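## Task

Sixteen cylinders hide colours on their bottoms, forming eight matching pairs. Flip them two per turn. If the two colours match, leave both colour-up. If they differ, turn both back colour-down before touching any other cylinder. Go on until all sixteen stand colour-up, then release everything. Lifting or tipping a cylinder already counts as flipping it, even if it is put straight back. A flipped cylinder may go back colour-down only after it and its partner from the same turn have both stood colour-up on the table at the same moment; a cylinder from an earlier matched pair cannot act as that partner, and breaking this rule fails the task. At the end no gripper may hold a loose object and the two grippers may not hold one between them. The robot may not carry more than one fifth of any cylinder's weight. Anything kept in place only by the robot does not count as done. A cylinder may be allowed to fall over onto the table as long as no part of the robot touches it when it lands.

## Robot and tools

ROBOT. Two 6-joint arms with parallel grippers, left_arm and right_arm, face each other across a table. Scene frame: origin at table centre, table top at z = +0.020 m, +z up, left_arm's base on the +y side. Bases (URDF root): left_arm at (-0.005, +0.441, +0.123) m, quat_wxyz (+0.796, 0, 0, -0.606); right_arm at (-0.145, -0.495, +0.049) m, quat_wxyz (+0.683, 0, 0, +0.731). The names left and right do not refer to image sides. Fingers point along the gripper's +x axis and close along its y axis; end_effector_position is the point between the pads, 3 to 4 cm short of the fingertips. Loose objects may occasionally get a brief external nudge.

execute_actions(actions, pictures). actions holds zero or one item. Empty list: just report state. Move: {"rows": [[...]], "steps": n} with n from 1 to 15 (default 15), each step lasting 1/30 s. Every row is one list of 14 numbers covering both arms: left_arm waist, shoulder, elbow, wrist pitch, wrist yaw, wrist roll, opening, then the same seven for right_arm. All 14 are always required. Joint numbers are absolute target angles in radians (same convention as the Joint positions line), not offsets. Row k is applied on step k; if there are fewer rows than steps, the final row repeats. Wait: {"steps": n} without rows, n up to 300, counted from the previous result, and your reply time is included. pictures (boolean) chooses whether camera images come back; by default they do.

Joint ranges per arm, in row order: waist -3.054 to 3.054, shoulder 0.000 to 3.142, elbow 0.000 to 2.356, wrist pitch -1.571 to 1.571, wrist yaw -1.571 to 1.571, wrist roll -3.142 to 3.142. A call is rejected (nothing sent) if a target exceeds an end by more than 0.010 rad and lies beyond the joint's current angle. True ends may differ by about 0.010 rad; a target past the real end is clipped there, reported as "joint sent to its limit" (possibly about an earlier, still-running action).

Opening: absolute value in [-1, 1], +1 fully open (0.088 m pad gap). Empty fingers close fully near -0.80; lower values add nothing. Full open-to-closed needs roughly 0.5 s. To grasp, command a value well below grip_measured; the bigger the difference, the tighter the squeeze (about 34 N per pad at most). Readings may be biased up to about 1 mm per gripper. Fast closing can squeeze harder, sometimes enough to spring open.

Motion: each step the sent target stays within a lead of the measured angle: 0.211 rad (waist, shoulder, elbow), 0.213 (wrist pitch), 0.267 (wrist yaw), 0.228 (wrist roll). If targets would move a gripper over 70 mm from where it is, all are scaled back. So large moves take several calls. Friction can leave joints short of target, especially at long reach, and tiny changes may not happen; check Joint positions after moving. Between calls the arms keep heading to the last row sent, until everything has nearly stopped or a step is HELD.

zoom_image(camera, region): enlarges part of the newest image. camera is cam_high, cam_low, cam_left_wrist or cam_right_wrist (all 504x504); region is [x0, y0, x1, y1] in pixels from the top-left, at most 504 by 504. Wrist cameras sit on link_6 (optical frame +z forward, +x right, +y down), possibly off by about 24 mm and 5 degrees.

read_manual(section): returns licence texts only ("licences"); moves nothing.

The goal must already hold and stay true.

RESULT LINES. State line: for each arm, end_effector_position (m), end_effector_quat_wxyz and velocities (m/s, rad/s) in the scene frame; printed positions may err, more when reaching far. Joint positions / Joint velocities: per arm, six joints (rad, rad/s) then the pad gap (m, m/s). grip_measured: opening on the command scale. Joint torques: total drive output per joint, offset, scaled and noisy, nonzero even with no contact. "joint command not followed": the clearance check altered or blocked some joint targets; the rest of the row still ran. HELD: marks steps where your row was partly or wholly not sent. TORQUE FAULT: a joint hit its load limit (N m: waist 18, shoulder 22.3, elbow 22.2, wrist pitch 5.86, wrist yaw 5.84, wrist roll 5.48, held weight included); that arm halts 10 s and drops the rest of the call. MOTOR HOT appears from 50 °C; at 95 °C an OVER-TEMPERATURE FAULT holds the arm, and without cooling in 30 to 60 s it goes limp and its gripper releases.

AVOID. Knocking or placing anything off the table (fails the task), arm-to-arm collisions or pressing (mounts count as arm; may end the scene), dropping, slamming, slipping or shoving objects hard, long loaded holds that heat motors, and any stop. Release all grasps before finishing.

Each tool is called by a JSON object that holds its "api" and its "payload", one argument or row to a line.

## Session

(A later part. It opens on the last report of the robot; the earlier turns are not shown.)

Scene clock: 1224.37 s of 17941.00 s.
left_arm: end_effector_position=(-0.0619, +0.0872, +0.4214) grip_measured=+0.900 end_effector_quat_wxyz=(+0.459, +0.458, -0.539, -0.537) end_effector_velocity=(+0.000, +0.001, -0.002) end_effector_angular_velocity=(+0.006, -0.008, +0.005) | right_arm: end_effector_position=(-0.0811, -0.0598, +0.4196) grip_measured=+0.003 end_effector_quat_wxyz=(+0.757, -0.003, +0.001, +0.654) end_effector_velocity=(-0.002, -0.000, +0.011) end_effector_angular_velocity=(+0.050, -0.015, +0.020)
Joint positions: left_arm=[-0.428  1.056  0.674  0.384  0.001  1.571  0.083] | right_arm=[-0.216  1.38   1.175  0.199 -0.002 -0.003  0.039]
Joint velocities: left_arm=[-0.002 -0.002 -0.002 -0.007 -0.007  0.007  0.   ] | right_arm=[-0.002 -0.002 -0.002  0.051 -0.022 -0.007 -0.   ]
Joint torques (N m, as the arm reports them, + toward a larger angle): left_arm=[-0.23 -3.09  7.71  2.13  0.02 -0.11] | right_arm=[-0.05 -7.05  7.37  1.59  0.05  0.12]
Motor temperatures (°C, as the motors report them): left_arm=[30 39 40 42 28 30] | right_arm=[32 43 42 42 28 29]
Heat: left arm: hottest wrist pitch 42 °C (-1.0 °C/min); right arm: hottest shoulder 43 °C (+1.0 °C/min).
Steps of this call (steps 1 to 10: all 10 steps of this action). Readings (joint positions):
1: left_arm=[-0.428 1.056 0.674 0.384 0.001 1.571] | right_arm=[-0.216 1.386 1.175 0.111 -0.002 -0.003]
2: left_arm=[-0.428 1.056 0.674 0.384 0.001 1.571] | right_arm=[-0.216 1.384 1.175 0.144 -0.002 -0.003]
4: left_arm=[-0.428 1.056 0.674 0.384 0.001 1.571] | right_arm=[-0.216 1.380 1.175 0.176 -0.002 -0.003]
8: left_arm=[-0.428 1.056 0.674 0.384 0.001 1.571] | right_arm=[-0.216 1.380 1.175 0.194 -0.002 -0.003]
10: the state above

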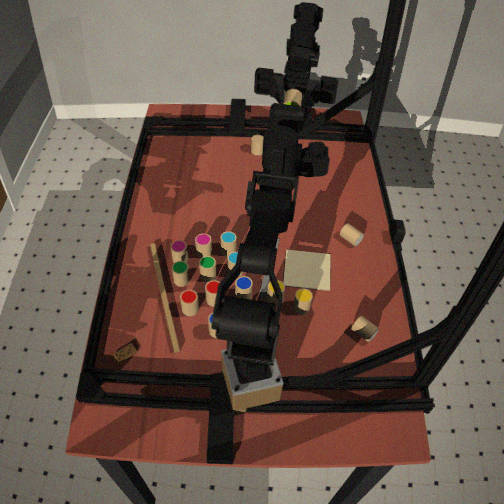

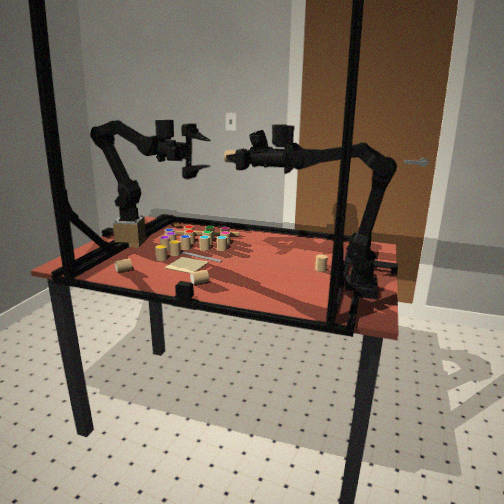

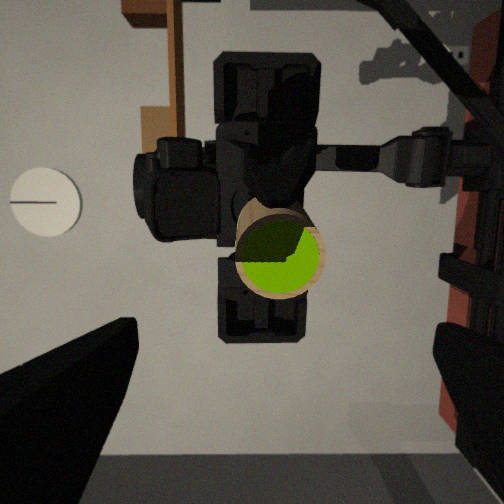

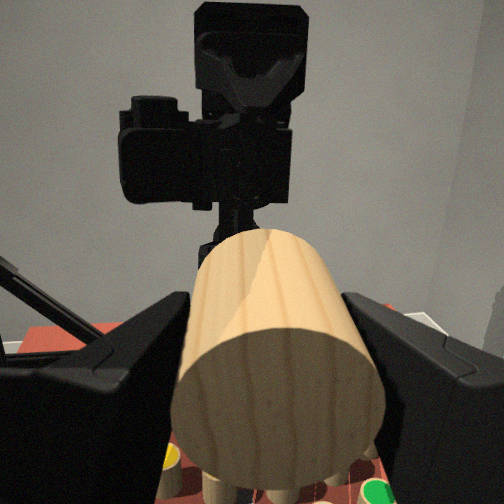

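{"api": "execute_actions", "payload": {
  "actions": [
    {"rows":[[-0.43,1.2,0.77,0.44,0,1.571,0.9,-0.216,1.376,1.163,0.212,0,0,-0.7],[-0.43,1.2,0.77,0.44,0,1.571,0.9,-0.216,1.376,1.163,0.212,0,0,-0.7],[-0.43,1.33,0.86,0.48,0,1.571,0.9,-0.216,1.376,1.163,0.212,0,0,-0.7],[-0.43,1.33,0.86,0.48,0,1.571,0.9,-0.216,1.376,1.163,0.212,0,0,-0.7],[-0.43,1.43,0.93,0.51,0,1.571,0.9,-0.216,1.376,1.163,0.212,0,0,-0.7],[-0.43,1.43,0.93,0.51,0,1.571,0.9,-0.216,1.376,1.163,0.212,0,0,-0.7],[-0.43,1.524,1.0,0.537,0,1.571,0.9,-0.216,1.376,1.163,0.212,0,0,-0.7]],"steps":14}
  ],
  "pictures": false
}}

{"api": "execute_actions", "payload": {
  "actions": [
    {"rows":[[-0.43,1.524,1.0,0.537,0,1.571,-0.7,-0.216,1.376,1.163,0.212,0,0,-0.7]],"steps":12}
  ],
  "pictures": false
}}

{"api": "execute_actions", "payload": {
  "actions": [
    {"rows":[[-0.43,1.524,1.0,0.537,0,1.571,-0.7,-0.216,1.376,1.163,0.212,0,0,0.6]],"steps":11}
  ],
  "pictures": false
}}

{"api": "execute_actions", "payload": {
  "actions": [
    {"rows":[[-0.43,1.43,0.93,0.51,0,1.571,-0.7,-0.216,1.376,1.163,0.212,0,0,0.6],[-0.43,1.33,0.86,0.48,0,1.571,-0.7,-0.216,1.376,1.163,0.212,0,0,0.6],[-0.43,1.2,0.77,0.44,0,1.571,-0.7,-0.216,1.376,1.163,0.212,0,0,0.6],[-0.43,1.058,0.672,0.386,0,1.571,-0.7,-0.216,1.376,1.163,0.212,0,0,0.6]],"steps":8}
  ],
  "pictures": false
}}

{"api": "execute_actions", "payload": {
  "actions": [
    {"rows":[[-0.68,0.95,0.7,-0.9,0,1.571,-0.7,-0.73,1.2,1.2,-1.209,0,0,0.6]],"steps":15}
  ],
  "pictures": false
}}

{"api": "execute_actions", "payload": {
  "actions": [
    {"rows":[[-0.68,0.95,0.7,-0.9,0,1.571,-0.7,-0.73,1.2,1.2,-1.209,0,0,0.6],[-0.68,0.95,0.7,-0.9,0,1.571,-0.7,-0.73,1.2,1.2,-1.209,0,0,0.6],[-0.68,0.95,0.7,-0.9,0,1.571,-0.7,-0.73,1.2,1.2,-1.209,0,0,0.6],[-0.68,0.95,0.7,-0.9,0,1.571,-0.7,-0.73,1.2,1.2,-1.209,0,0,0.6],[-0.68,1.345,0.673,-0.899,0,1.571,-0.7,-0.73,1.2,1.2,-1.209,0,0,0.6],[-0.68,1.345,0.673,-0.899,0,1.571,-0.7,-0.73,1.2,1.2,-1.209,0,0,0.6],[-0.68,1.345,0.673,-0.899,0,1.571,-0.7,-0.73,1.345,0.983,-1.209,0,0,0.6]],"steps":14}
  ],
  "pictures": false
}}

{"api": "execute_actions", "payload": {
  "actions": [
    {"rows":[[-0.68,1.375,0.64,-0.84,0,1.571,-0.7,-0.73,1.345,0.983,-1.209,0,0,0.6],[-0.68,1.405,0.61,-0.78,0,1.571,-0.7,-0.73,1.345,0.983,-1.209,0,0,0.6],[-0.68,1.435,0.582,-0.72,0,1.571,-0.7,-0.73,1.345,0.983,-1.209,0,0,0.6],[-0.68,1.466,0.555,-0.66,0,1.571,-0.7,-0.73,1.345,0.983,-1.209,0,0,0.6],[-0.68,1.51,0.53,-0.6,0,1.571,-0.7,-0.73,1.345,0.983,-1.209,0,0,0.6],[-0.68,1.55,0.508,-0.54,0,1.571,-0.7,-0.73,1.345,0.983,-1.209,0,0,0.6],[-0.68,1.582,0.493,-0.485,0,1.571,-0.7,-0.73,1.345,0.983,-1.209,0,0,0.6],[-0.68,1.605,0.484,-0.448,0,1.571,-0.7,-0.73,1.345,0.983,-1.209,0,0,0.6],[-0.68,1.622,0.478,-0.423,0,1.571,-0.7,-0.73,1.345,0.983,-1.209,0,0,0.6],[-0.68,1.634,0.474,-0.408,0,1.571,-0.7,-0.73,1.345,0.983,-1.209,0,0,0.6],[-0.68,1.642,0.471,-0.402,0,1.571,-0.7,-0.73,1.345,0.983,-1.209,0,0,0.6],[-0.68,1.647,0.47,-0.4,0,1.571,-0.7,-0.73,1.345,0.983,-1.209,0,0,0.6],[-0.68,1.65,0.469,-0.398,0,1.571,-0.7,-0.73,1.345,0.983,-1.209,0,0,0.6]],"steps":15}
  ],
  "pictures": false
}}

{"api": "execute_actions", "payload": {
  "actions": [
    {"rows":[[-0.68,1.65,0.469,-0.398,0,1.571,-0.7,-0.73,1.345,0.983,-1.209,0,0,0.6],[-0.68,1.65,0.469,-0.398,0,1.571,0.25,-0.73,1.345,0.983,-1.209,0,0,0.6]],"steps":12}
  ]
}}

Scene clock: 1239.40 s of 17941.00 s.
left_arm: end_effector_position=(-0.0791, -0.0196, +0.4136) grip_measured=+0.900 end_effector_quat_wxyz=(+0.456, +0.462, -0.536, -0.540) end_effector_velocity=(-0.001, -0.009, +0.045) end_effector_angular_velocity=(-0.124, +0.012, +0.005) | right_arm: end_effector_position=(-0.0811, -0.0599, +0.4199) grip_measured=+0.003 end_effector_quat_wxyz=(+0.757, -0.001, -0.001, +0.654) end_effector_velocity=(-0.000, -0.001, +0.001) end_effector_angular_velocity=(+0.006, -0.008, +0.005)
Joint positions: left_arm=[-0.428  1.521  0.981  0.53   0.     1.571  0.083] | right_arm=[-0.216  1.379  1.171  0.209 -0.002 -0.002  0.039]
Joint velocities: left_arm=[-0.002  0.012  0.085  0.051 -0.007  0.007 -0.   ] | right_arm=[-0.002 -0.002 -0.002  0.007 -0.007 -0.007  0.   ]
Joint torques (N m, as the arm reports them, + toward a larger angle): left_arm=[-0.17 -6.05  9.45  2.34  0.04 -0.11] | right_arm=[-0.07 -6.85  6.9   1.66  0.05  0.1 ]
Motor temperatures (°C, as the motors report them): left_arm=[30 39 41 43 28 30] | right_arm=[32 43 42 43 28 29]
Heat: left arm: hottest wrist pitch 43 °C (+0.0 °C/min); right arm: hottest shoulder 43 °C (+0.0 °C/min).
Steps of this call (steps 1 to 15: the robot went on to your last target; steps 16 to 437: nothing new was sent; steps 438 to 451: all 14 steps of this action). Readings (joint positions):
438: left_arm=[-0.428 1.077 0.686 0.392 0.000 1.571] | right_arm=[-0.216 1.379 1.174 0.203 -0.002 -0.002]
439: left_arm=[-0.428 1.111 0.710 0.414 0.000 1.571] | right_arm=[-0.216 1.379 1.173 0.205 -0.002 -0.002]
441: left_arm=[-0.428 1.214 0.786 0.451 0.000 1.571] | right_arm=[-0.216 1.379 1.173 0.207 -0.002 -0.002]
445: left_arm=[-0.428 1.430 0.935 0.512 0.000 1.571] | right_arm=[-0.216 1.379 1.172 0.208 -0.002 -0.002]
451: the state above

Scene clock: 1239.80 s of 17941.00 s.
left_arm: end_effector_position=(-0.0792, -0.0205, +0.4203) grip_measured=+0.023 end_effector_quat_wxyz=(+0.461, +0.457, -0.540, -0.536) end_effector_velocity=(-0.000, -0.001, -0.002) end_effector_angular_velocity=(+0.008, +0.006, +0.005) | right_arm: end_effector_position=(-0.0811, -0.0599, +0.4196) grip_measured=+0.003 end_effector_quat_wxyz=(+0.757, -0.001, -0.001, +0.654) end_effector_velocity=(-0.002, -0.000, -0.005) end_effector_angular_velocity=(-0.023, -0.004, +0.010)
Joint positions: left_arm=[-0.428  1.521  0.992  0.537  0.     1.571  0.04 ] | right_arm=[-0.216  1.379  1.17   0.21  -0.002 -0.002  0.039]
Joint velocities: left_arm=[-0.002  0.002  0.002 -0.007 -0.007 -0.007 -0.   ] | right_arm=[ 0.002 -0.002 -0.002 -0.022 -0.007 -0.007 -0.   ]
Joint torques (N m, as the arm reports them, + toward a larger angle): left_arm=[-0.17 -5.85  8.8   2.02  0.03 -0.11] | right_arm=[ 0.   -6.82  7.08  1.58  0.03  0.09]
Motor temperatures (°C, as the motors report them): left_arm=[30 39 42 43 28 30] | right_arm=[32 43 42 43 28 29]
Heat: left arm: hottest wrist pitch 43 °C (+0.0 °C/min); right arm: hottest shoulder 43 °C (+0.0 °C/min).
Steps of this call (steps 1 to 12: all 12 steps of this action). Readings (joint positions):
1: left_arm=[-0.428 1.521 0.984 0.532 0.000 1.571] | right_arm=[-0.216 1.379 1.171 0.209 -0.002 -0.002]
2: left_arm=[-0.428 1.521 0.987 0.535 0.000 1.571] | right_arm=[-0.216 1.379 1.171 0.209 -0.002 -0.002]
4: left_arm=[-0.428 1.521 0.992 0.537 0.000 1.571] | right_arm=[-0.216 1.379 1.171 0.209 -0.002 -0.002]
8: left_arm=[-0.428 1.521 0.992 0.537 0.000 1.571] | right_arm=[-0.216 1.380 1.170 0.209 -0.002 -0.002]
12: the state above

Scene clock: 1240.17 s of 17941.00 s.
left_arm: end_effector_position=(-0.0792, -0.0205, +0.4200) grip_measured=+0.022 end_effector_quat_wxyz=(+0.460, +0.457, -0.540, -0.536) end_effector_velocity=(+0.000, +0.001, -0.002) end_effector_angular_velocity=(+0.006, -0.008, -0.005) | right_arm: end_effector_position=(-0.0811, -0.0599, +0.4195) grip_measured=+0.588 end_effector_quat_wxyz=(+0.756, -0.001, -0.001, +0.654) end_effector_velocity=(-0.000, -0.002, +0.001) end_effector_angular_velocity=(+0.004, -0.023, +0.005)
Joint positions: left_arm=[-0.428  1.521  0.992  0.536  0.     1.571  0.04 ] | right_arm=[-0.216  1.379  1.17   0.21  -0.003 -0.002  0.068]
Joint velocities: left_arm=[ 0.002 -0.002 -0.002 -0.007  0.007  0.007 -0.   ] | right_arm=[-0.002 -0.007 -0.007  0.007 -0.007 -0.022  0.175]
Joint torques (N m, as the arm reports them, + toward a larger angle): left_arm=[-0.18 -5.85  8.73  2.09  0.02 -0.11] | right_arm=[ 0.04 -6.83  7.06  1.52  0.06  0.1 ]
Motor temperatures (°C, as the motors report them): left_arm=[30 39 42 43 28 30] | right_arm=[32 43 42 43 28 29]
Heat: left arm: hottest wrist pitch 43 °C (+0.0 °C/min); right arm: hottest shoulder 43 °C (+0.0 °C/min).
Steps of this call (steps 1 to 11: all 11 steps of this action). Readings (joint positions):
1: left_arm=[-0.428 1.521 0.992 0.537 0.000 1.571] | right_arm=[-0.216 1.379 1.170 0.210 -0.002 -0.002]
2: left_arm=[-0.428 1.521 0.992 0.537 0.000 1.571] | right_arm=[-0.216 1.379 1.170 0.210 -0.002 -0.002]
4: left_arm=[-0.428 1.521 0.992 0.537 0.000 1.571] | right_arm=[-0.216 1.379 1.170 0.210 -0.002 -0.002]
8: left_arm=[-0.428 1.521 0.992 0.536 0.000 1.571] | right_arm=[-0.216 1.379 1.170 0.210 -0.003 -0.002]
11: the state above

Scene clock: 1240.43 s of 17941.00 s.
left_arm: end_effector_position=(-0.0644, +0.0719, +0.4061) grip_measured=+0.022 end_effector_quat_wxyz=(+0.446, +0.471, -0.528, -0.548) end_effector_velocity=(+0.034, +0.208, +0.196) end_effector_angular_velocity=(-0.657, +0.142, +0.007) | right_arm: end_effector_position=(-0.0811, -0.0599, +0.4195) grip_measured=+0.599 end_effector_quat_wxyz=(+0.756, -0.001, -0.001, +0.654) end_effector_velocity=(+0.002, -0.001, -0.002) end_effector_angular_velocity=(-0.008, -0.006, -0.000)
Joint positions: left_arm=[-0.428  1.133  0.694  0.394  0.     1.571  0.04 ] | right_arm=[-0.216  1.379  1.17   0.21  -0.003 -0.002  0.068]
Joint velocities: left_arm=[-0.002 -1.053 -0.374 -0.007 -0.007 -0.037 -0.   ] | right_arm=[-0.007 -0.002 -0.002 -0.007 -0.007 -0.007  0.   ]
Joint torques (N m, as the arm reports them, + toward a larger angle): left_arm=[-0.2  -3.49  8.84  2.37  0.02 -0.12] | right_arm=[-0.04 -6.89  7.12  1.55  0.06  0.08]
Motor temperatures (°C, as the motors report them): left_arm=[30 39 42 43 28 30] | right_arm=[32 43 42 43 28 29]
Heat: left arm: hottest wrist pitch 43 °C (+0.0 °C/min); right arm: hottest shoulder 43 °C (+0.0 °C/min).
Steps of this call (steps 1 to 8: all 8 steps of this action). Readings (joint positions):
1: left_arm=[-0.428 1.509 0.984 0.532 0.000 1.571] | right_arm=[-0.216 1.379 1.170 0.210 -0.003 -0.002]
2: left_arm=[-0.428 1.475 0.956 0.515 0.000 1.571] | right_arm=[-0.216 1.379 1.170 0.210 -0.003 -0.002]
4: left_arm=[-0.428 1.359 0.844 0.463 0.000 1.572] | right_arm=[-0.216 1.379 1.170 0.210 -0.003 -0.002]
8: the state above

Scene clock: 1240.93 s of 17941.00 s.
left_arm: end_effector_position=(-0.1128, +0.1940, +0.2798) grip_measured=+0.022 end_effector_quat_wxyz=(+0.121, +0.589, -0.389, -0.698) end_effector_velocity=(+0.127, +0.300, -0.304) end_effector_angular_velocity=(+1.876, -0.798, -0.002) | right_arm: end_effector_position=(+0.0644, -0.2246, +0.3230) grip_measured=+0.600 end_effector_quat_wxyz=(+0.849, -0.145, +0.293, +0.415) end_effector_velocity=(-0.161, -0.204, -0.331) end_effector_angular_velocity=(-1.520, +1.185, +0.019)
Joint positions: left_arm=[-0.677  0.954  0.701 -0.564  0.006  1.572  0.04 ] | right_arm=[-0.726  1.205  1.2   -0.661  0.003 -0.002  0.068]
Joint velocities: left_arm=[-0.002 -0.007 -0.002 -2.044  0.007 -0.007 -0.   ] | right_arm=[-0.002 -0.002 -0.002 -1.927 -0.022 -0.007 -0.   ]
Joint torques (N m, as the arm reports them, + toward a larger angle): left_arm=[-0.29 -2.82  7.37  1.7  -0.11 -0.09] | right_arm=[-0.24 -5.29  7.58  1.15 -0.11  0.08]
Motor temperatures (°C, as the motors report them): left_arm=[30 39 42 43 28 30] | right_arm=[32 43 42 43 28 29]
Heat: left arm: hottest wrist pitch 43 °C (+0.0 °C/min); right arm: hottest shoulder 43 °C (+0.0 °C/min).
Steps of this call (steps 1 to 15: all 15 steps of this action). Readings (joint positions):
1: left_arm=[-0.447 1.092 0.691 0.358 -0.017 1.572] | right_arm=[-0.229 1.364 1.172 0.175 -0.014 -0.002]
2: left_arm=[-0.499 1.051 0.694 0.292 -0.019 1.572] | right_arm=[-0.264 1.342 1.173 0.117 -0.015 -0.002]
4: left_arm=[-0.612 0.987 0.697 0.169 0.004 1.572] | right_arm=[-0.361 1.294 1.176 0.023 -0.007 -0.002]
8: left_arm=[-0.673 0.954 0.701 -0.094 0.006 1.572] | right_arm=[-0.590 1.219 1.196 -0.199 -0.002 -0.002]
15: the state above

Scene clock: 1241.40 s of 17941.00 s.
left_arm: end_effector_position=(-0.0813, +0.2674, +0.1606) grip_measured=+0.021 end_effector_quat_wxyz=(-0.143, +0.690, -0.145, -0.695) end_effector_velocity=(+0.001, +0.001, -0.008) end_effector_angular_velocity=(+0.017, -0.015, +0.005) | right_arm: end_effector_position=(-0.0149, -0.3274, +0.1603) grip_measured=+0.600 end_effector_quat_wxyz=(+0.636, -0.312, +0.633, +0.312) end_effector_velocity=(-0.048, -0.064, -0.085) end_effector_angular_velocity=(-0.369, +0.277, -0.010)
Joint positions: left_arm=[-0.678  1.336  0.668 -0.898  0.006  1.571  0.04 ] | right_arm=[-0.727  1.348  0.983 -1.203  0.003 -0.002  0.068]
Joint velocities: left_arm=[-0.002  0.032 -0.012  0.022 -0.007 -0.007 -0.   ] | right_arm=[-0.002  0.125 -0.242 -0.095  0.007  0.007  0.   ]
Joint torques (N m, as the arm reports them, + toward a larger angle): left_arm=[-0.2  -2.93  6.61  0.49 -0.07 -0.06] | right_arm=[-0.19 -6.2   8.16  0.28 -0.11  0.09]
Motor temperatures (°C, as the motors report them): left_arm=[30 39 42 43 28 30] | right_arm=[32 42 42 43 28 29]
Heat: left arm: hottest wrist pitch 43 °C (+0.0 °C/min); right arm: hottest wrist pitch 43 °C (+0.0 °C/min).
Steps of this call (steps 1 to 14: all 14 steps of this action). Readings (joint positions):
1: left_arm=[-0.677 0.954 0.701 -0.630 0.006 1.572] | right_arm=[-0.726 1.205 1.200 -0.725 0.003 -0.002]
2: left_arm=[-0.677 0.954 0.701 -0.696 0.006 1.572] | right_arm=[-0.726 1.205 1.200 -0.789 0.003 -0.002]
4: left_arm=[-0.678 0.954 0.700 -0.813 0.006 1.571] | right_arm=[-0.726 1.205 1.200 -0.923 0.003 -0.002]
8: left_arm=[-0.678 1.172 0.691 -0.876 0.006 1.571] | right_arm=[-0.727 1.219 1.154 -1.107 0.003 -0.002]
14: the state above

Scene clock: 1241.90 s of 17941.00 s.
left_arm: end_effector_position=(-0.0812, +0.2676, +0.0705) grip_measured=+0.021 end_effector_quat_wxyz=(-0.146, +0.691, -0.141, -0.694) end_effector_velocity=(-0.003, -0.009, -0.018) end_effector_angular_velocity=(-0.046, +0.012, -0.010) | right_arm: end_effector_position=(-0.0159, -0.3287, +0.1595) grip_measured=+0.600 end_effector_quat_wxyz=(+0.633, -0.314, +0.636, +0.310) end_effector_velocity=(-0.003, -0.005, +0.001) end_effector_angular_velocity=(-0.009, +0.016, -0.000)
Joint positions: left_arm=[-0.678  1.64   0.475 -0.411  0.006  1.571  0.04 ] | right_arm=[-0.727  1.349  0.98  -1.207  0.003 -0.002  0.068]
Joint velocities: left_arm=[-0.002  0.081 -0.027  0.154 -0.007  0.007 -0.   ] | right_arm=[-0.007 -0.007 -0.002 -0.022 -0.007 -0.007 -0.   ]
Joint torques (N m, as the arm reports them, + toward a larger angle): left_arm=[-0.19 -3.48  3.57  0.59 -0.09 -0.04] | right_arm=[-0.23 -5.03  6.54  0.   -0.12  0.08]
Motor temperatures (°C, as the motors report them): left_arm=[30 39 42 43 28 30] | right_arm=[32 42 42 43 28 29]
Heat: left arm: hottest wrist pitch 43 °C (+0.0 °C/min); right arm: hottest wrist pitch 43 °C (+0.0 °C/min).
Steps of this call (steps 1 to 15: all 15 steps of this action). Readings (joint positions):
1: left_arm=[-0.678 1.341 0.665 -0.886 0.006 1.571] | right_arm=[-0.727 1.350 0.980 -1.205 0.003 -0.002]
2: left_arm=[-0.678 1.352 0.654 -0.853 0.006 1.571] | right_arm=[-0.727 1.350 0.980 -1.205 0.003 -0.002]
4: left_arm=[-0.678 1.396 0.620 -0.763 0.006 1.571] | right_arm=[-0.727 1.349 0.980 -1.205 0.003 -0.002]
8: left_arm=[-0.678 1.535 0.526 -0.559 0.006 1.571] | right_arm=[-0.727 1.349 0.980 -1.207 0.003 -0.002]
15: the state above

Scene clock: 1242.30 s of 17941.00 s.
left_arm: end_effector_position=(-0.0817, +0.2665, +0.0695) grip_measured=+0.245 end_effector_quat_wxyz=(-0.144, +0.691, -0.143, -0.694) end_effector_velocity=(+0.002, +0.001, +0.001) end_effector_angular_velocity=(-0.006, -0.021, -0.000) | right_arm: end_effector_position=(-0.0159, -0.3287, +0.1595) grip_measured=+0.600 end_effector_quat_wxyz=(+0.633, -0.314, +0.636, +0.310) end_effector_velocity=(-0.004, -0.001, -0.002) end_effector_angular_velocity=(-0.000, +0.028, +0.005)
Joint positions: left_arm=[-0.678  1.645  0.473 -0.4    0.005  1.571  0.051] | right_arm=[-0.727  1.349  0.98  -1.207  0.003 -0.002  0.068]
Joint velocities: left_arm=[-0.007 -0.007 -0.002 -0.007 -0.022 -0.007 -0.011] | right_arm=[-0.002  0.002 -0.007 -0.007 -0.022 -0.007 -0.   ]
Joint torques (N m, as the arm reports them, + toward a larger angle): left_arm=[-0.17 -3.31  3.47  0.55 -0.08 -0.05] | right_arm=[-0.21 -5.03  6.54  0.   -0.13  0.09]
Motor temperatures (°C, as the motors report them): left_arm=[30 39 42 43 28 30] | right_arm=[32 42 42 43 28 29]
Heat: left arm: hottest wrist pitch 43 °C (+1.0 °C/min); right arm: hottest wrist pitch 43 °C (+0.0 °C/min).
Steps of this call (steps 1 to 12: all 12 steps of this action). Readings (joint positions):
1: left_arm=[-0.678 1.642 0.474 -0.408 0.006 1.571] | right_arm=[-0.727 1.349 0.980 -1.207 0.003 -0.002]
2: left_arm=[-0.678 1.643 0.474 -0.405 0.006 1.571] | right_arm=[-0.727 1.349 0.980 -1.207 0.003 -0.002]
4: left_arm=[-0.678 1.644 0.474 -0.402 0.006 1.571] | right_arm=[-0.727 1.349 0.980 -1.207 0.003 -0.002]
8: left_arm=[-0.678 1.644 0.473 -0.401 0.006 1.571] | right_arm=[-0.727 1.349 0.980 -1.207 0.003 -0.002]
12: the state above

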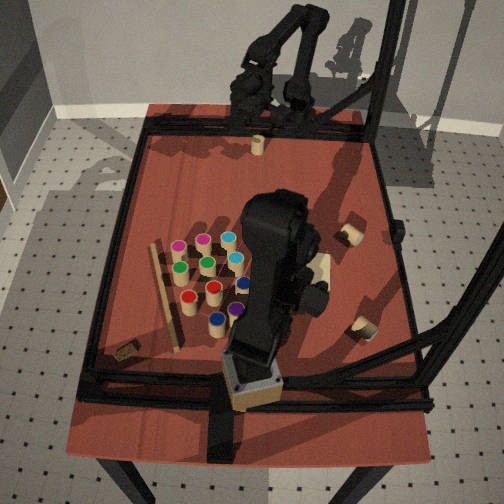

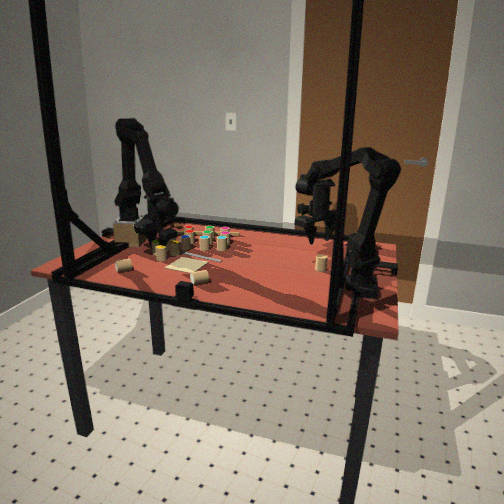

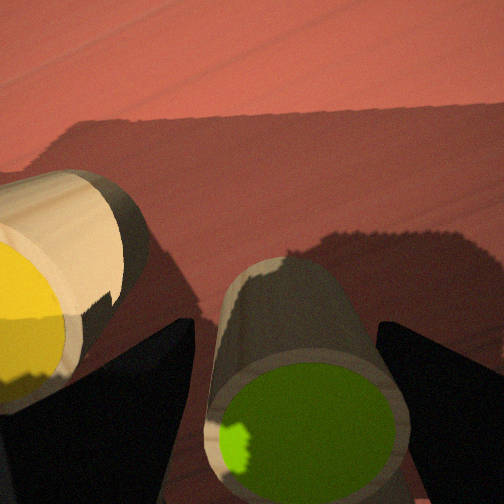

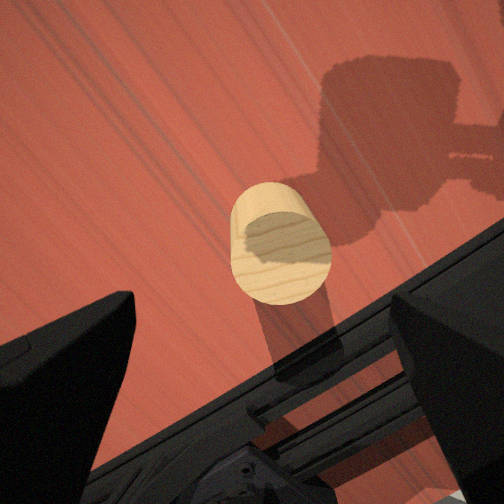

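{"api": "execute_actions", "payload": {
  "actions": [
    {"rows":[[-0.68,1.605,0.484,-0.45,0,1.571,0.25,-0.777,1.32,0.963,-1.214,0,-0.7,0.5],[-0.68,1.554,0.506,-0.523,0,1.571,0.25,-0.777,1.32,0.963,-1.214,0,-0.7,0.5],[-0.68,1.51,0.53,-0.59,0,1.571,0.25,-0.777,1.32,0.963,-1.214,0,-0.7,0.5],[-0.68,1.466,0.555,-0.66,0,1.571,0.25,-0.777,1.33,0.93,-1.17,0,-0.7,0.5],[-0.68,1.42,0.595,-0.75,0,1.571,0.25,-0.777,1.342,0.895,-1.124,0,-0.7,0.5],[-0.68,1.375,0.64,-0.84,0,1.571,0.25,-0.777,1.356,0.86,-1.075,0,-0.7,0.5],[-0.68,1.345,0.673,-0.899,0,1.571,0.25,-0.777,1.371,0.825,-1.025,0,-0.7,0.5],[-0.68,1.345,0.673,-0.899,0,1.571,0.25,-0.777,1.387,0.79,-0.975,0,-0.7,0.5],[-0.68,0.95,0.7,-0.9,0,1.571,0.9,-0.777,1.403,0.757,-0.925,0,-0.7,0.5],[-0.68,0.95,0.7,-0.9,0,1.571,0.9,-0.777,1.42,0.725,-0.877,0,-0.7,0.5],[-0.68,0.95,0.7,-0.9,0,1.571,0.9,-0.777,1.435,0.697,-0.835,0,-0.7,0.5],[-0.68,0.95,0.7,-0.9,0,1.571,0.9,-0.777,1.447,0.677,-0.805,0,-0.7,0.5],[-0.43,0.95,0.7,-0.3,0,1.571,0.9,-0.777,1.454,0.666,-0.79,0,-0.7,0.5]]}
  ],
  "pictures": false
}}

{"api": "execute_actions", "payload": {
  "actions": [
    {"rows":[[-0.43,1.058,0.672,0.386,0,1.571,0.9,-0.777,1.454,0.666,-0.79,0,-0.7,0.5],[-0.43,1.058,0.672,0.386,0,1.571,0.9,-0.777,1.454,0.666,-0.79,0,-0.7,0.5],[-0.43,1.058,0.672,0.386,0,1.571,0.9,-0.777,1.454,0.666,-0.79,0,-0.7,-0.7]],"steps":13}
  ],
  "pictures": false
}}

{"api": "execute_actions", "payload": {
  "actions": [
    {"rows":[[-0.43,1.058,0.672,0.386,0,1.571,0.9,-0.777,1.42,0.725,-0.87,0,-0.7,-0.7],[-0.43,1.058,0.672,0.386,0,1.571,0.9,-0.777,1.38,0.8,-0.97,0,-0.7,-0.7],[-0.43,1.058,0.672,0.386,0,1.571,0.9,-0.777,1.35,0.88,-1.07,0,-0.7,-0.7],[-0.43,1.058,0.672,0.386,0,1.571,0.9,-0.777,1.32,0.963,-1.1,0,-0.7,-0.7],[-0.43,1.058,0.672,0.386,0,1.571,0.9,-0.777,1.32,1.1,-1.1,0,-0.7,-0.7],[-0.43,1.058,0.672,0.386,0,1.571,0.9,-0.777,1.32,1.25,-1.1,0,0,-0.7],[-0.43,1.058,0.672,0.386,0,1.571,0.9,-0.6,1.35,1.3,-1.0,0,0,-0.7],[-0.43,1.058,0.672,0.386,0,1.571,0.9,-0.216,1.379,1.3,-0.8,0,0,-0.7]],"steps":12}
  ],
  "pictures": false
}}

{"api": "execute_actions", "payload": {
  "actions": [
    {"rows":[[-0.43,1.058,0.672,0.386,0,1.571,0.9,-0.216,1.376,1.172,0.204,0,0,-0.7]],"steps":15}
  ],
  "pictures": false
}}

{"api": "execute_actions", "payload": {
  "actions": [
    {"rows":[[-0.43,1.058,0.672,0.386,0,1.571,0.9,-0.216,1.376,1.172,0.204,0,0,-0.7]],"steps":12}
  ]
}}

Scene clock: 1255.90 s of 17941.00 s.
left_arm: end_effector_position=(-0.0724, +0.2064, +0.2404) grip_measured=+0.879 end_effector_quat_wxyz=(+0.089, +0.648, -0.276, -0.704) end_effector_velocity=(+0.289, -0.516, +0.503) end_effector_angular_velocity=(-3.185, +0.751, +1.690) | right_arm: end_effector_position=(-0.0142, -0.3410, +0.0713) grip_measured=+0.500 end_effector_quat_wxyz=(+0.499, -0.496, +0.509, +0.496) end_effector_velocity=(-0.035, -0.043, -0.108) end_effector_angular_velocity=(-0.128, +0.102, +0.122)
Joint positions: left_arm=[-0.543  1.023  0.691 -0.711  0.008  1.57   0.082] | right_arm=[-0.774  1.443  0.685 -0.826 -0.001 -0.689  0.064]
Joint velocities: left_arm=[ 1.619 -1.004  0.12   2.147 -0.154  0.007 -0.001] | right_arm=[-0.002  0.173 -0.349  0.359  0.007 -0.125 -0.   ]
Joint torques (N m, as the arm reports them, + toward a larger angle): left_arm=[-0.16 -2.4   7.34  1.   -0.06 -0.03] | right_arm=[-0.17 -4.78  6.11  0.44 -0.04 -0.06]
Motor temperatures (°C, as the motors report them): left_arm=[30 39 40 41 28 30] | right_arm=[32 41 41 42 28 29]
Heat: left arm: hottest wrist pitch 41 °C (-1.0 °C/min); right arm: hottest wrist pitch 42 °C (-2.0 °C/min).
Steps of this call (steps 1 to 15: the robot went on to your last target; steps 16 to 90: nothing new was sent; then 10.10 s passed at rest; steps 91 to 105: all 15 steps of this action). Readings (joint positions):
91: left_arm=[-0.678 1.641 0.474 -0.406 0.005 1.571] | right_arm=[-0.734 1.346 0.980 -1.208 -0.000 -0.060]
92: left_arm=[-0.678 1.626 0.479 -0.438 0.005 1.571] | right_arm=[-0.748 1.342 0.977 -1.209 -0.001 -0.134]
94: left_arm=[-0.678 1.564 0.501 -0.543 0.005 1.571] | right_arm=[-0.767 1.335 0.970 -1.206 -0.001 -0.273]
98: left_arm=[-0.678 1.406 0.618 -0.789 0.005 1.571] | right_arm=[-0.774 1.346 0.877 -1.069 -0.001 -0.551]
105: the state above

Scene clock: 1256.33 s of 17941.00 s.
left_arm: end_effector_position=(-0.0630, +0.0931, +0.3690) grip_measured=+0.900 end_effector_quat_wxyz=(+0.390, +0.518, -0.481, -0.590) end_effector_velocity=(-0.019, -0.100, +0.423) end_effector_angular_velocity=(-1.962, +0.333, -0.008) | right_arm: end_effector_position=(-0.0121, -0.3392, +0.0676) grip_measured=+0.005 end_effector_quat_wxyz=(+0.504, -0.498, +0.501, +0.497) end_effector_velocity=(-0.004, -0.000, -0.001) end_effector_angular_velocity=(+0.005, +0.025, -0.010)
Joint positions: left_arm=[-0.433  1.058  0.673  0.147  0.002  1.571  0.083] | right_arm=[-0.775  1.448  0.672 -0.791  0.001 -0.697  0.039]
Joint velocities: left_arm=[-0.002 -0.002  0.002  1.985  0.007 -0.007 -0.   ] | right_arm=[-0.002  0.002 -0.002 -0.007 -0.022  0.007 -0.   ]
Joint torques (N m, as the arm reports them, + toward a larger angle): left_arm=[ 0.19 -3.33  7.78  2.28  0.   -0.1 ] | right_arm=[-0.16 -3.87  5.    0.16 -0.08 -0.08]
Motor temperatures (°C, as the motors report them): left_arm=[30 39 40 41 28 30] | right_arm=[32 41 41 42 28 29]
Heat: left arm: hottest wrist pitch 41 °C (-2.0 °C/min); right arm: hottest wrist pitch 42 °C (-2.0 °C/min).
Steps of this call (steps 1 to 13: all 13 steps of this action). Readings (joint positions):
1: left_arm=[-0.498 1.011 0.693 -0.643 0.002 1.570] | right_arm=[-0.775 1.446 0.676 -0.816 -0.001 -0.691]
2: left_arm=[-0.469 1.014 0.694 -0.569 0.001 1.571] | right_arm=[-0.775 1.448 0.673 -0.808 -0.001 -0.693]
4: left_arm=[-0.444 1.039 0.688 -0.445 0.001 1.571] | right_arm=[-0.775 1.448 0.672 -0.797 -0.001 -0.695]
8: left_arm=[-0.435 1.058 0.673 -0.185 0.002 1.571] | right_arm=[-0.775 1.448 0.672 -0.792 0.001 -0.697]
13: the state above

Scene clock: 1256.73 s of 17941.00 s.
left_arm: end_effector_position=(-0.0637, +0.0874, +0.4211) grip_measured=+0.900 end_effector_quat_wxyz=(+0.457, +0.457, -0.540, -0.539) end_effector_velocity=(-0.002, +0.001, -0.004) end_effector_angular_velocity=(+0.011, -0.009, -0.010) | right_arm: end_effector_position=(+0.0076, -0.2190, +0.2202) grip_measured=+0.005 end_effector_quat_wxyz=(+0.670, -0.402, +0.362, +0.507) end_effector_velocity=(-0.186, +0.474, +0.409) end_effector_angular_velocity=(+1.715, -0.212, +0.000)
Joint positions: left_arm=[-0.432  1.056  0.674  0.383  0.002  1.571  0.083] | right_arm=[-0.57   1.364  1.141 -0.884  0.007 -0.377  0.039]
Joint velocities: left_arm=[-0.002 -0.002 -0.007 -0.007  0.007  0.007 -0.   ] | right_arm=[ 1.228  0.071  1.057  0.608 -0.022  1.385 -0.   ]
Joint torques (N m, as the arm reports them, + toward a larger angle): left_arm=[ 0.24 -3.08  7.62  2.14 -0.02 -0.11] | right_arm=[ 0.59 -5.28  8.5   0.81 -0.17  0.1 ]
Motor temperatures (°C, as the motors report them): left_arm=[30 39 40 41 28 30] | right_arm=[32 41 41 42 28 29]
Heat: left arm: hottest wrist pitch 41 °C (-2.0 °C/min); right arm: hottest wrist pitch 42 °C (-2.0 °C/min).
Steps of this call (steps 1 to 12: all 12 steps of this action). Readings (joint positions):
1: left_arm=[-0.433 1.058 0.673 0.214 0.002 1.571] | right_arm=[-0.775 1.447 0.678 -0.807 0.001 -0.697]
2: left_arm=[-0.433 1.058 0.673 0.273 0.002 1.571] | right_arm=[-0.775 1.441 0.700 -0.858 0.001 -0.697]
4: left_arm=[-0.432 1.056 0.674 0.340 0.002 1.571] | right_arm=[-0.775 1.407 0.781 -0.988 0.001 -0.697]
8: left_arm=[-0.432 1.056 0.674 0.372 0.002 1.571] | right_arm=[-0.726 1.351 0.991 -1.005 0.011 -0.549]
12: the state above

Scene clock: 1257.23 s of 17941.00 s.
left_arm: end_effector_position=(-0.0637, +0.0874, +0.4215) grip_measured=+0.900 end_effector_quat_wxyz=(+0.458, +0.457, -0.540, -0.539) end_effector_velocity=(-0.002, +0.000, -0.009) end_effector_angular_velocity=(+0.033, +0.002, -0.010) | right_arm: end_effector_position=(-0.0814, -0.0633, +0.3904) grip_measured=+0.004 end_effector_quat_wxyz=(+0.755, -0.047, +0.051, +0.652) end_effector_velocity=(+0.008, +0.056, +0.410) end_effector_angular_velocity=(+1.878, -0.272, +0.004)
Joint positions: left_arm=[-0.432  1.056  0.674  0.384  0.002  1.571  0.083] | right_arm=[-0.216  1.374  1.171  0.064 -0.002 -0.005  0.039]
Joint velocities: left_arm=[-0.002  0.002 -0.007 -0.022  0.007 -0.007 -0.   ] | right_arm=[-0.002 -0.002 -0.002  1.897 -0.007  0.007 -0.   ]
Joint torques (N m, as the arm reports them, + toward a larger angle): left_arm=[ 0.2  -3.15  7.65  2.15 -0.02 -0.12] | right_arm=[ 0.01 -6.22  7.92  1.66  0.06  0.11]
Motor temperatures (°C, as the motors report them): left_arm=[30 39 40 41 28 30] | right_arm=[32 41 41 42 28 29]
Heat: left arm: hottest wrist pitch 41 °C (-2.0 °C/min); right arm: hottest wrist pitch 42 °C (-2.0 °C/min).
Steps of this call (steps 1 to 15: all 15 steps of this action). Readings (joint positions):
1: left_arm=[-0.432 1.056 0.674 0.383 0.002 1.571] | right_arm=[-0.524 1.365 1.159 -0.830 0.008 -0.319]
2: left_arm=[-0.432 1.056 0.674 0.383 0.002 1.571] | right_arm=[-0.470 1.365 1.167 -0.764 0.008 -0.257]
4: left_arm=[-0.432 1.056 0.674 0.384 0.002 1.571] | right_arm=[-0.359 1.366 1.172 -0.652 0.006 -0.141]
8: left_arm=[-0.432 1.056 0.674 0.384 0.002 1.571] | right_arm=[-0.225 1.374 1.171 -0.392 -0.005 -0.031]
15: the state above

Scene clock: 1257.63 s of 17941.00 s.
left_arm: end_effector_position=(-0.0637, +0.0874, +0.4215) grip_measured=+0.900 end_effector_quat_wxyz=(+0.458, +0.457, -0.540, -0.539) end_effector_velocity=(+0.000, +0.001, -0.003) end_effector_angular_velocity=(+0.018, +0.004, +0.005) | right_arm: end_effector_position=(-0.0811, -0.0613, +0.4208) grip_measured=+0.004 end_effector_quat_wxyz=(+0.757, -0.002, -0.001, +0.654) end_effector_velocity=(-0.000, -0.002, -0.003) end_effector_angular_velocity=(-0.016, +0.010, +0.005)
Joint positions: left_arm=[-0.432  1.056  0.674  0.384  0.002  1.571  0.083] | right_arm=[-0.216  1.374  1.172  0.201 -0.002 -0.003  0.039]
Joint velocities: left_arm=[-0.002 -0.007 -0.002 -0.022 -0.007 -0.007 -0.   ] | right_arm=[-0.002 -0.007 -0.002 -0.022 -0.007  0.007 -0.   ]
Joint torques (N m, as the arm reports them, + toward a larger angle): left_arm=[ 0.19 -3.07  7.64  2.13 -0.02 -0.12] | right_arm=[ 0.01 -6.26  7.85  1.59  0.03  0.13]
Motor temperatures (°C, as the motors report them): left_arm=[30 39 40 41 28 30] | right_arm=[32 41 41 42 28 29]
Heat: left arm: hottest wrist pitch 41 °C (-2.0 °C/min); right arm: hottest wrist pitch 42 °C (-2.0 °C/min).
Steps of this call (steps 1 to 12: all 12 steps of this action). Readings (joint positions):
1: left_arm=[-0.432 1.056 0.674 0.384 0.002 1.571] | right_arm=[-0.216 1.374 1.171 0.115 -0.002 -0.004]
2: left_arm=[-0.432 1.056 0.674 0.384 0.002 1.571] | right_arm=[-0.216 1.374 1.171 0.147 -0.002 -0.004]
4: left_arm=[-0.432 1.056 0.674 0.384 0.002 1.571] | right_arm=[-0.216 1.373 1.172 0.178 -0.002 -0.004]
8: left_arm=[-0.432 1.056 0.674 0.384 0.002 1.571] | right_arm=[-0.216 1.374 1.172 0.194 -0.002 -0.003]
12: the state above

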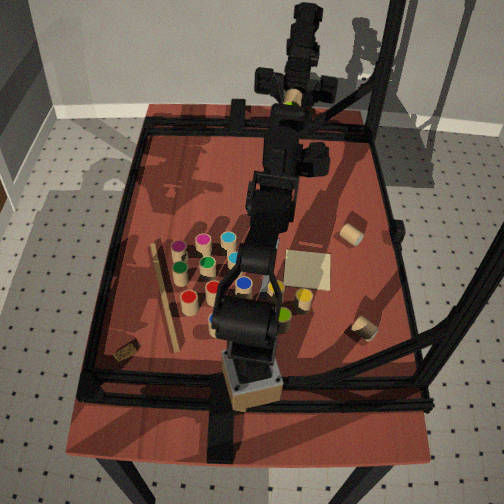

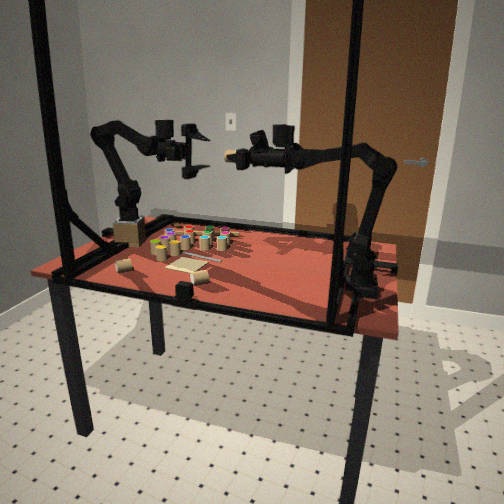

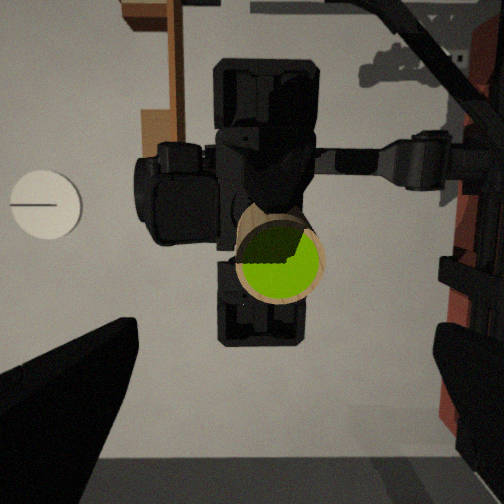

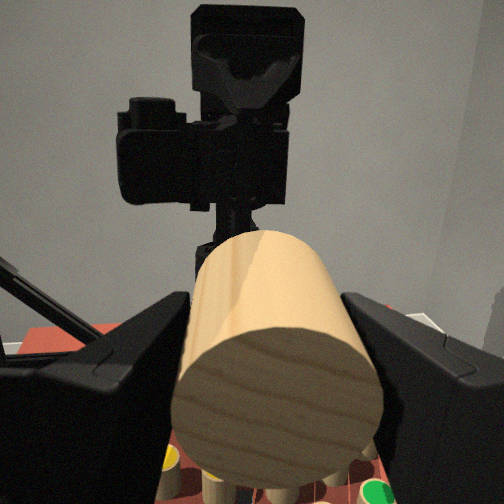

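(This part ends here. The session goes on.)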